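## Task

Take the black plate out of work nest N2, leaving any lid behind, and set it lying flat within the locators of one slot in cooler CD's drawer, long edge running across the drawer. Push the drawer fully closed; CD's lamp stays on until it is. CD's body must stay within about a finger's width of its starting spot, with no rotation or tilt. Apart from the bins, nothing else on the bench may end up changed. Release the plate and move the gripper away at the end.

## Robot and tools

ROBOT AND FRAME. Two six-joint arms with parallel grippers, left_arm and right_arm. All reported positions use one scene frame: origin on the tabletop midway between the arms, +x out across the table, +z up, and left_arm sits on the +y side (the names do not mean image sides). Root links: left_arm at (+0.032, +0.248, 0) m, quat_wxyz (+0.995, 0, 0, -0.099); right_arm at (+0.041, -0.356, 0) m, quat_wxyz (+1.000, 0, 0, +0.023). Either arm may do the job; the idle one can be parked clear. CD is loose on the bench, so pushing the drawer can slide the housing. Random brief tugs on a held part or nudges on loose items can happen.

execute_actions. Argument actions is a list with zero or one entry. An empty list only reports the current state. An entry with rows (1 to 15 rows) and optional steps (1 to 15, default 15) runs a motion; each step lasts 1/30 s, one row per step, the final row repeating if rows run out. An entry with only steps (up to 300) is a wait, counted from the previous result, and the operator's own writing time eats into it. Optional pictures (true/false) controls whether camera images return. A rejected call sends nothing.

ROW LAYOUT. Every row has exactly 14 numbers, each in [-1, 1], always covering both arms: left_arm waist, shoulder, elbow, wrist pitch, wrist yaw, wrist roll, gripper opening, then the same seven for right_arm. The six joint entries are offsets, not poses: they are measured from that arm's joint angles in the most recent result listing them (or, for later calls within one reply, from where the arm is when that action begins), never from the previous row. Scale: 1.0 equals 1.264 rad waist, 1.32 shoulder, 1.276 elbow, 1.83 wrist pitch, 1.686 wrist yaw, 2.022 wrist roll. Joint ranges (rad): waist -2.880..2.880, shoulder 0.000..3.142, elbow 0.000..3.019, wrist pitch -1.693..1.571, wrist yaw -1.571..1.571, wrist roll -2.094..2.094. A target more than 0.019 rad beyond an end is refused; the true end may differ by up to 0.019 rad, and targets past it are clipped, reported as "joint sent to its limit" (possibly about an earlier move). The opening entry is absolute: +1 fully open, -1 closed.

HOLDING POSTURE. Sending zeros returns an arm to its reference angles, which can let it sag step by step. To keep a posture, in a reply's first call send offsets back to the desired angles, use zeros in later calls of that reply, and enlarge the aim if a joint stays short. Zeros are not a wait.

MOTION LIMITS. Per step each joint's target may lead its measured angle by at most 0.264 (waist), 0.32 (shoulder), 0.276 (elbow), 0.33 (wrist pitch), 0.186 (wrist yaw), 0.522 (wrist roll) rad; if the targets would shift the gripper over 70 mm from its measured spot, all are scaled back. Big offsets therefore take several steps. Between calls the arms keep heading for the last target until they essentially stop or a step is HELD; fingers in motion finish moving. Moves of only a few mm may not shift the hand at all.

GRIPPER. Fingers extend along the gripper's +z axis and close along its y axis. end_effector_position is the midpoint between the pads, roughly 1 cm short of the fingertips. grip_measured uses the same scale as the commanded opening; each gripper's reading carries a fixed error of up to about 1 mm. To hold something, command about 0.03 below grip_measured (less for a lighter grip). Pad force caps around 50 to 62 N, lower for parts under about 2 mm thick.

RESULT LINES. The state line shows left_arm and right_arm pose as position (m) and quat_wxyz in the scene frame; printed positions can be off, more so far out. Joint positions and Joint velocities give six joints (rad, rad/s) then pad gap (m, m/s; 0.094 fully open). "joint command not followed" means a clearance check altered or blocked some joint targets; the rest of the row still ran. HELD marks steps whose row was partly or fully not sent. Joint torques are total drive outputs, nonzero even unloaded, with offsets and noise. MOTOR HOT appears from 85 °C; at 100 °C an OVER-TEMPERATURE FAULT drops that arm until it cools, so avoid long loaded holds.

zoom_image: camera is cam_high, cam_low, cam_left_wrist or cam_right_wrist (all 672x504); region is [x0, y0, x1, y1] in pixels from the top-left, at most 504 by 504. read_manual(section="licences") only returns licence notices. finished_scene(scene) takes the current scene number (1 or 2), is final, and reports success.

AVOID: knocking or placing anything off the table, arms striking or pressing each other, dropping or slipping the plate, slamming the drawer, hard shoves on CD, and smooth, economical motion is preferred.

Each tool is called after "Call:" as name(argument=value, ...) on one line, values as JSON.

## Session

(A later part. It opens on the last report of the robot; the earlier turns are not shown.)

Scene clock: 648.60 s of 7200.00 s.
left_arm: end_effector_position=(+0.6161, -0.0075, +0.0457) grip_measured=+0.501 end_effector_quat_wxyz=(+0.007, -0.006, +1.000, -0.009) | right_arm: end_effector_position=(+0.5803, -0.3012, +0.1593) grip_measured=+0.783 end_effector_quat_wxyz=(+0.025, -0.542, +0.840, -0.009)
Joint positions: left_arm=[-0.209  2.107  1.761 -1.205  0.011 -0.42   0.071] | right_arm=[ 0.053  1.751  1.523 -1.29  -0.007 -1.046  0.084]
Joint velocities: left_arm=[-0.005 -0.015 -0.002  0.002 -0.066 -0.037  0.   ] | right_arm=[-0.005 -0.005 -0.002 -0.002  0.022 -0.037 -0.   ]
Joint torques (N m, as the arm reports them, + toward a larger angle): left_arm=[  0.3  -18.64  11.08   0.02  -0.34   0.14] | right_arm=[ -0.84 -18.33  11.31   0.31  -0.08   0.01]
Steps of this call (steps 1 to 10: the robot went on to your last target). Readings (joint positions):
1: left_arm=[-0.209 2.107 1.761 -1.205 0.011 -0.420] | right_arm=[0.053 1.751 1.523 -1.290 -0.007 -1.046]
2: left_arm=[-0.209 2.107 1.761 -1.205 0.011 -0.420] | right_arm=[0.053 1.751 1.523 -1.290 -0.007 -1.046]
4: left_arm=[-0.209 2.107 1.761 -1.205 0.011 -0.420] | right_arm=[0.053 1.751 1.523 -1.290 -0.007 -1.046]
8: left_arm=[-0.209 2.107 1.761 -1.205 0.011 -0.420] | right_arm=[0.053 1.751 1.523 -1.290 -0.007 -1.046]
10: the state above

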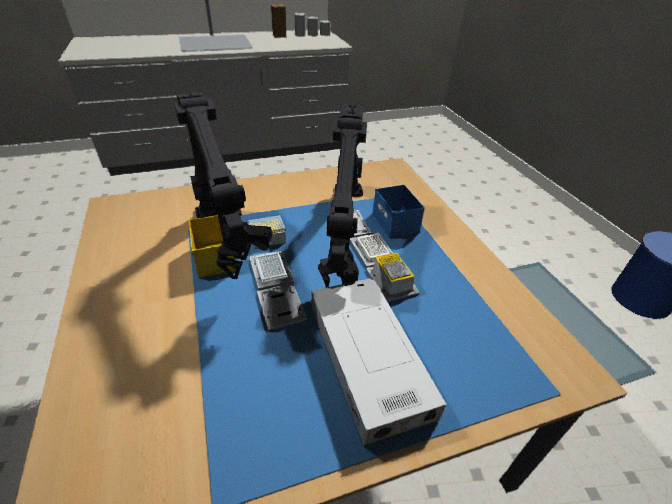

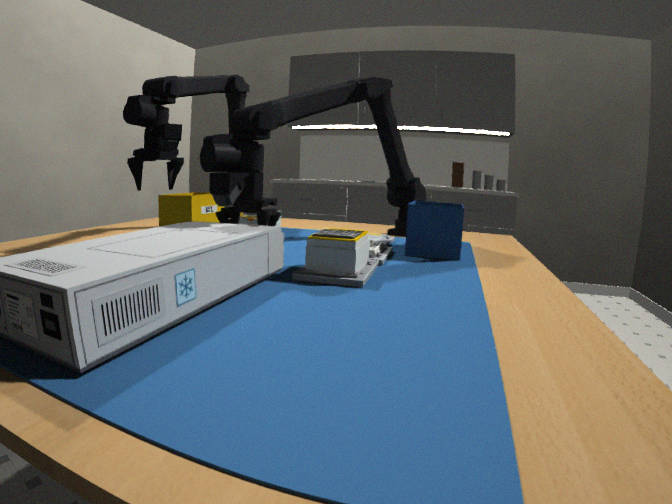

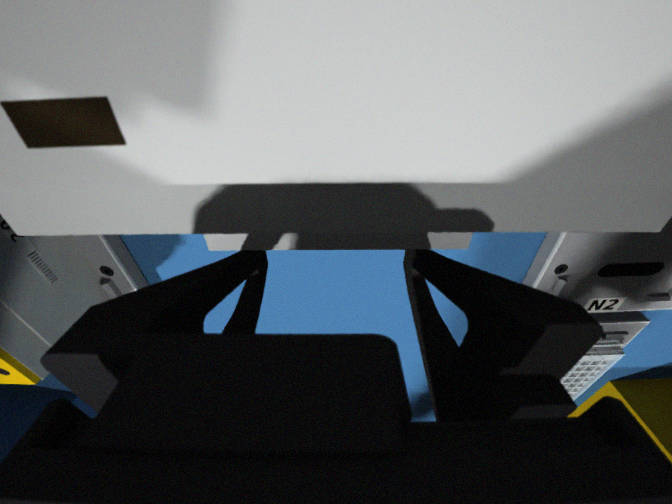

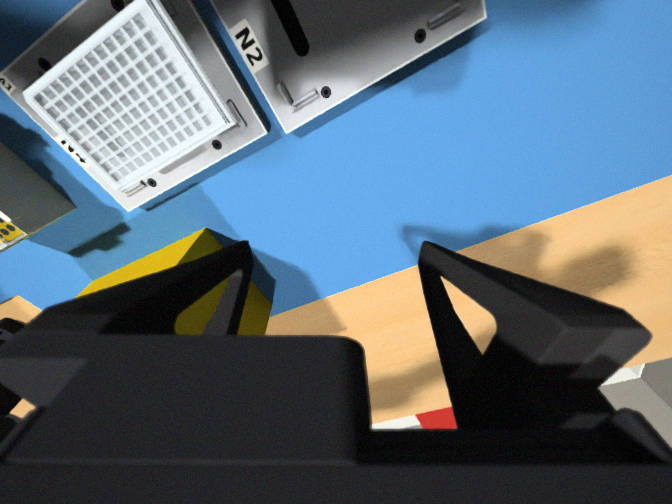

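Call:
execute_actions(actions=[{"rows": [[0.0089,0.0218,0.0500,-0.0018,-0.002,0.0090,0.5,0,0,0.01,0,0,0,0.785],[0.0091,0.0226,0.0514,-0.0021,-0.002,0.0091,0.5,0,0,0.01,0,0,0,0.785],[0.0093,0.0233,0.0527,-0.0024,-0.002,0.0093,0.5,0,0,0.01,0,0,0,0.785],[0.0095,0.0241,0.0541,-0.0027,-0.002,0.0094,0.5,0,0,0.01,0,0,0,0.785],[0.0098,0.0248,0.0554,-0.0030,-0.002,0.0096,0.5,0,0,0.01,0,0,0,0.785],[0.0100,0.0256,0.0568,-0.0033,-0.002,0.0097,0.5,0,0,0.01,0,0,0,0.785]], "steps": 15}])

Scene clock: 654.50 s of 7200.00 s.
left_arm: end_effector_position=(+0.6161, -0.0075, +0.0455) grip_measured=+0.501 end_effector_quat_wxyz=(+0.005, -0.006, +1.000, -0.008) | right_arm: end_effector_position=(+0.5803, -0.3012, +0.1593) grip_measured=+0.783 end_effector_quat_wxyz=(+0.025, -0.542, +0.840, -0.009)
Joint positions: left_arm=[-0.209  2.11   1.765 -1.211  0.011 -0.419  0.071] | right_arm=[ 0.053  1.751  1.523 -1.29  -0.007 -1.046  0.084]
Joint velocities: left_arm=[-0.015 -0.005 -0.017  0.007  0.007  0.037  0.001] | right_arm=[-0.015 -0.005 -0.002  0.017 -0.081  0.022 -0.001]
Joint torques (N m, as the arm reports them, + toward a larger angle): left_arm=[  0.23 -18.28  11.57   0.14  -0.34   0.15] | right_arm=[ -0.75 -18.41  11.31   0.3   -0.08   0.01]
Steps of this call (steps 1 to 15: the robot went on to your last target; steps 16 to 90: nothing new was sent; then 2.40 s passed at rest; steps 91 to 105: all 15 steps of this action). Readings (joint positions):
91: left_arm=[-0.209 2.107 1.761 -1.205 0.011 -0.420] | right_arm=[0.053 1.751 1.523 -1.290 -0.007 -1.046]
92: left_arm=[-0.209 2.107 1.761 -1.205 0.011 -0.420] | right_arm=[0.053 1.751 1.523 -1.290 -0.007 -1.046]
94: left_arm=[-0.209 2.108 1.761 -1.205 0.011 -0.420] | right_arm=[0.053 1.751 1.523 -1.290 -0.007 -1.046]
98: left_arm=[-0.209 2.110 1.765 -1.210 0.011 -0.419] | right_arm=[0.053 1.751 1.523 -1.290 -0.007 -1.046]
105: the state above

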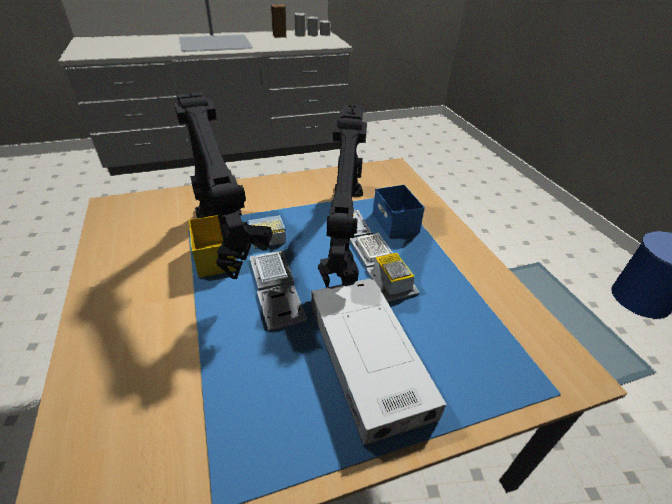

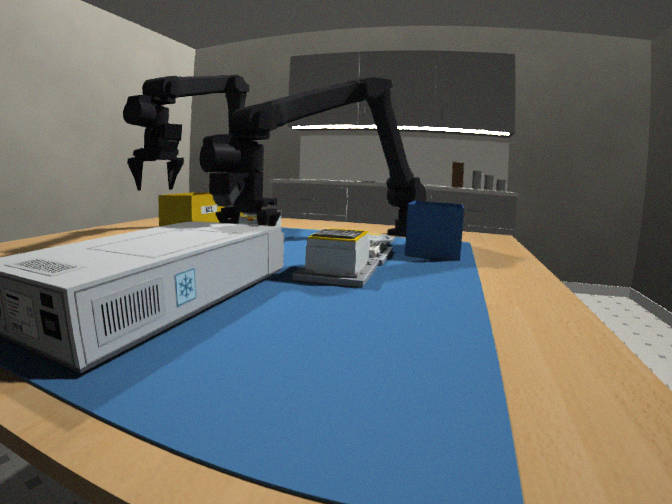

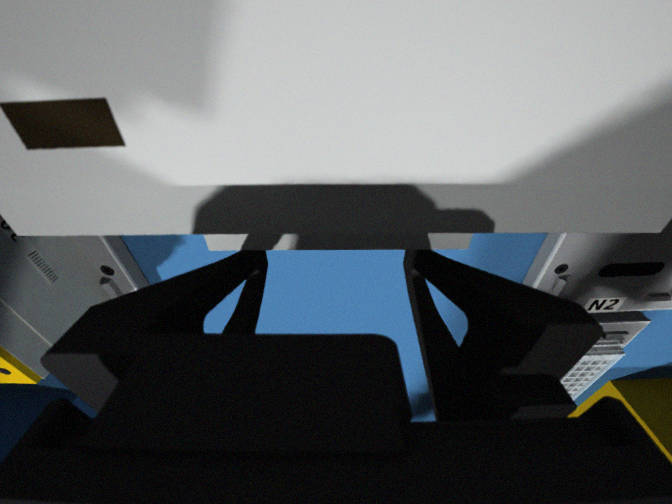

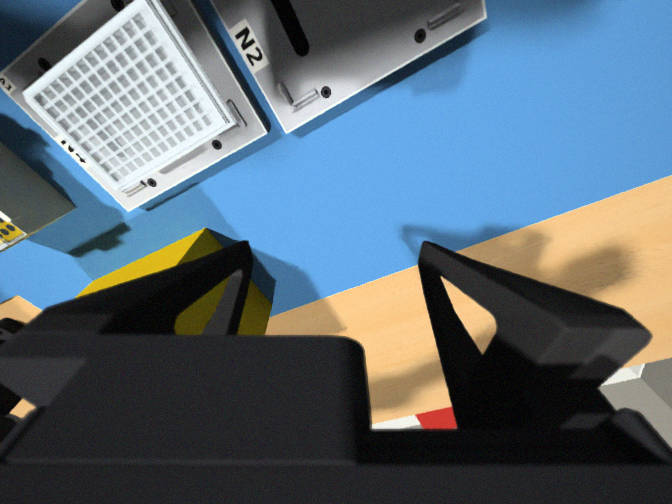

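Call:
execute_actions(actions=[{"rows": [[-0.0002,-0.011,0.029,0,-0.002,0,0.5,0,0,0.01,0,0,0,0.785],[-0.0008,-0.020,0.020,0,-0.002,0,0.5,0,0,0.01,0,0,0,0.785],[-0.0018,-0.029,0.011,0,-0.002,0,0.5,0,0,0.01,0,0,0,0.785],[-0.0031,-0.0355,0.004,0,-0.002,0,0.5,0,0,0.01,0,0,0,0.785],[-0.0047,-0.0436,-0.0044,0,-0.002,0,0.5,0,0,0.01,0,0,0,0.785],[-0.0066,-0.0531,-0.0142,0,-0.002,0,0.5,0,0,0.01,0,0,0,0.785],[-0.0087,-0.0639,-0.0254,0,-0.002,0,0.5,0,0,0.01,0,0,0,0.785],[-0.0111,-0.0758,-0.0377,0,-0.002,0,0.5,0,0,0.01,0,0,0,0.785],[-0.0137,-0.0887,-0.0511,0,-0.002,0,0.5,0,0,0.01,0,0,0,0.785],[-0.0164,-0.1025,-0.0653,0,-0.002,0,0.5,0,0,0.01,0,0,0,0.785],[-0.0193,-0.1169,-0.0802,0,-0.002,0,0.5,0,0,0.01,0,0,0,0.785],[-0.0223,-0.1319,-0.0958,0,-0.002,0,0.5,0,0,0.01,0,0,0,0.785],[-0.0254,-0.1474,-0.1118,0,-0.002,0,0.5,0,0,0.01,0,0,0,0.785],[-0.0285,-0.1631,-0.1281,0,-0.002,0,0.5,0,0,0.01,0,0,0,0.785],[-0.0317,-0.179,-0.1445,0,-0.002,0,0.5,0,0,0.01,0,0,0,0.785]], "steps": 15}], pictures=false)

Call:
execute_actions(actions=[{"rows": [[-0.018,-0.066,-0.036,0,-0.002,0,0.5,0,0,0.01,0,0,0,0.785],[-0.021,-0.082,-0.053,0,-0.002,0,0.5,0,0,0.01,0,0,0,0.785],[-0.024,-0.097,-0.069,0,-0.002,0,0.5,0,0,0.01,0,0,0,0.785],[-0.027,-0.112,-0.084,0,-0.002,0,0.5,0,0,0.01,0,0,0,0.785],[-0.030,-0.127,-0.099,0,-0.002,0,0.5,0,0,0.01,0,0,0,0.785],[-0.033,-0.140,-0.113,0,-0.002,0,0.5,0,0,0.01,0,0,0,0.785],[-0.0355,-0.153,-0.127,0,-0.002,0,0.5,0,0,0.01,0,0,0,0.785],[-0.038,-0.165,-0.139,0,-0.002,0,0.5,0,0,0.01,0,0,0,0.785],[-0.040,-0.176,-0.150,0,-0.002,0,0.5,0,0,0.01,0,0,0,0.785],[-0.042,-0.185,-0.160,0,-0.002,0,0.5,0,0,0.01,0,0,0,0.785],[-0.0436,-0.194,-0.1685,0,-0.002,0,0.5,0,0,0.01,0,0,0,0.785],[-0.045,-0.200,-0.175,0,-0.002,0,0.5,0,0,0.01,0,0,0,0.785],[-0.046,-0.205,-0.180,0,-0.002,0,0.5,0,0,0.01,0,0,0,0.785],[-0.0465,-0.208,-0.183,0,-0.002,0,0.5,0,0,0.01,0,0,0,0.785],[-0.0467,-0.209,-0.1845,0,-0.002,0,0.5,0,0,0.01,0,0,0,0.785]], "steps": 15}], pictures=false)

Call:
execute_actions(actions=[{"steps": 10}])

Scene clock: 672.27 s of 7200.00 s.
left_arm: end_effector_position=(+0.5765, -0.0001, +0.1075) grip_measured=+0.501 end_effector_quat_wxyz=(+0.029, +0.002, +0.999, -0.019) | right_arm: end_effector_position=(+0.5803, -0.3012, +0.1593) grip_measured=+0.783 end_effector_quat_wxyz=(+0.025, -0.542, +0.840, -0.009)
Joint positions: left_arm=[-0.224  1.922  1.63  -1.211  0.011 -0.419  0.071] | right_arm=[ 0.053  1.751  1.523 -1.29  -0.007 -1.046  0.084]
Joint velocities: left_arm=[-0.122 -0.708 -0.54  -0.007  0.022  0.051 -0.001] | right_arm=[ 0.005 -0.015 -0.007 -0.002  0.007  0.022  0.   ]
Joint torques (N m, as the arm reports them, + toward a larger angle): left_arm=[ -2.21 -19.24   6.26   0.24  -0.37  -0.07] | right_arm=[ -0.8  -18.38  11.28   0.29  -0.08   0.01]
Steps of this call (steps 1 to 15: the robot went on to your last target; steps 16 to 90: nothing new was sent; then 14.27 s passed at rest; steps 91 to 105: all 15 steps of this action). Readings (joint positions):
91: left_arm=[-0.209 2.110 1.765 -1.211 0.011 -0.419] | right_arm=[0.053 1.751 1.523 -1.290 -0.007 -1.046]
92: left_arm=[-0.209 2.109 1.765 -1.211 0.011 -0.419] | right_arm=[0.053 1.751 1.523 -1.290 -0.007 -1.046]
94: left_arm=[-0.209 2.105 1.765 -1.211 0.011 -0.419] | right_arm=[0.053 1.751 1.523 -1.290 -0.007 -1.046]
98: left_arm=[-0.209 2.071 1.750 -1.211 0.011 -0.419] | right_arm=[0.053 1.751 1.523 -1.290 -0.007 -1.046]
105: the state above

Scene clock: 672.77 s of 7200.00 s.
left_arm: end_effector_position=(+0.4959, +0.0071, +0.1738) grip_measured=+0.501 end_effector_quat_wxyz=(+0.058, +0.027, +0.997, -0.034) | right_arm: end_effector_position=(+0.5803, -0.3012, +0.1593) grip_measured=+0.783 end_effector_quat_wxyz=(+0.025, -0.542, +0.840, -0.009)
Joint positions: left_arm=[-0.275  1.646  1.42  -1.211  0.011 -0.419  0.071] | right_arm=[ 0.053  1.751  1.523 -1.29  -0.007 -1.046  0.084]
Joint velocities: left_arm=[-0.034 -0.083 -0.144  0.012 -0.066 -0.066  0.001] | right_arm=[-0.005 -0.005  0.002 -0.017  0.022  0.022 -0.   ]
Joint torques (N m, as the arm reports them, + toward a larger angle): left_arm=[ -1.56 -14.35   6.73   0.46  -0.36  -0.06] | right_arm=[ -0.83 -18.3   11.31   0.32  -0.08   0.01]
Steps of this call (steps 1 to 15: all 15 steps of this action). Readings (joint positions):
1: left_arm=[-0.228 1.898 1.613 -1.211 0.011 -0.419] | right_arm=[0.053 1.751 1.523 -1.290 -0.007 -1.046]
2: left_arm=[-0.233 1.875 1.598 -1.211 0.011 -0.419] | right_arm=[0.053 1.751 1.523 -1.290 -0.007 -1.046]
4: left_arm=[-0.243 1.827 1.568 -1.211 0.011 -0.419] | right_arm=[0.053 1.751 1.523 -1.290 -0.007 -1.046]
8: left_arm=[-0.259 1.731 1.500 -1.211 0.011 -0.419] | right_arm=[0.053 1.751 1.523 -1.290 -0.007 -1.046]
15: the state above

Scene clock: 673.10 s of 7200.00 s.
left_arm: end_effector_position=(+0.4924, +0.0084, +0.1701) grip_measured=+0.501 end_effector_quat_wxyz=(+0.054, +0.028, +0.998, -0.032) | right_arm: end_effector_position=(+0.5803, -0.3012, +0.1593) grip_measured=+0.783 end_effector_quat_wxyz=(+0.025, -0.542, +0.840, -0.009)
Joint positions: left_arm=[-0.275  1.644  1.408 -1.211  0.011 -0.419  0.071] | right_arm=[ 0.053  1.751  1.523 -1.29  -0.007 -1.046  0.084]
Joint velocities: left_arm=[-0.005 -0.005  0.002 -0.002 -0.051  0.022 -0.001] | right_arm=[-0.005 -0.015  0.007 -0.007  0.007  0.007  0.   ]
Joint torques (N m, as the arm reports them, + toward a larger angle): left_arm=[ -1.52 -14.43   6.7    0.34  -0.36  -0.06] | right_arm=[ -0.83 -18.33  11.28   0.29  -0.08   0.01]
Steps of this call (steps 1 to 10: the robot went on to your last target). Readings (joint positions):
1: left_arm=[-0.275 1.644 1.415 -1.211 0.011 -0.419] | right_arm=[0.053 1.751 1.523 -1.290 -0.007 -1.046]
2: left_arm=[-0.275 1.644 1.413 -1.211 0.011 -0.419] | right_arm=[0.053 1.751 1.523 -1.290 -0.007 -1.046]
4: left_arm=[-0.275 1.644 1.409 -1.211 0.011 -0.419] | right_arm=[0.053 1.751 1.523 -1.290 -0.007 -1.046]
8: left_arm=[-0.275 1.644 1.408 -1.211 0.011 -0.419] | right_arm=[0.053 1.751 1.523 -1.290 -0.007 -1.046]
10: the state above

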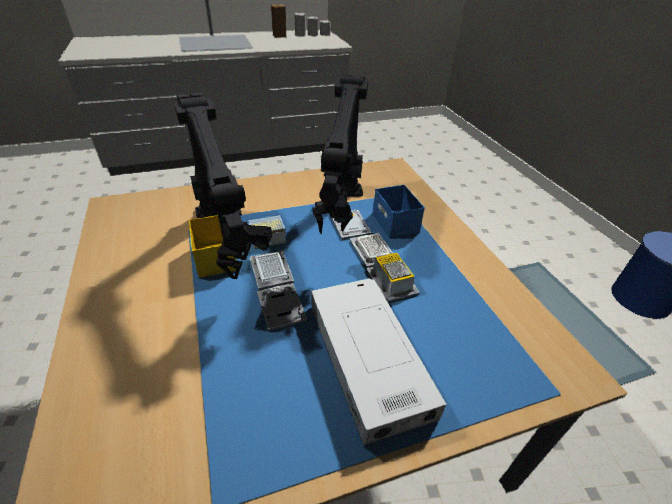

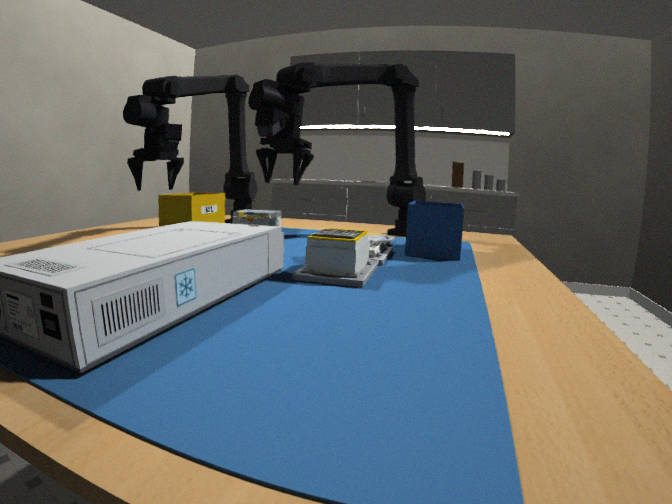

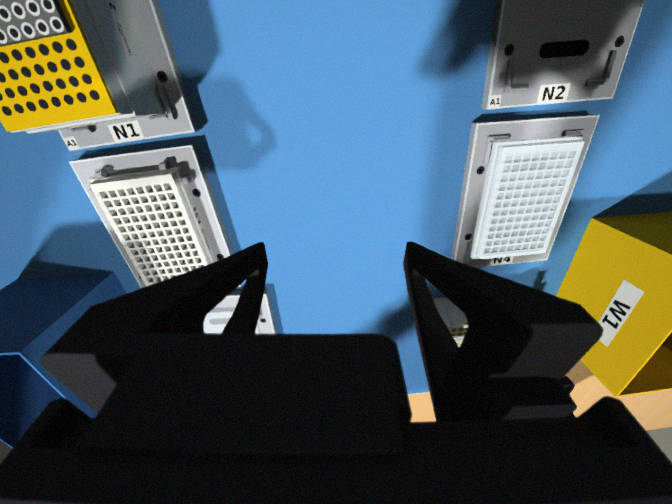

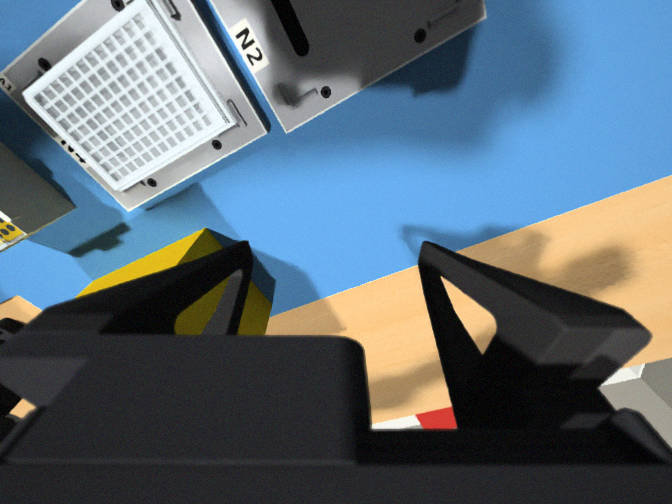

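The lamp is dark, the housing hasn't moved and both arms are clear.

Call:
finished_scene(scene=2)

The scene is finished: the task was done.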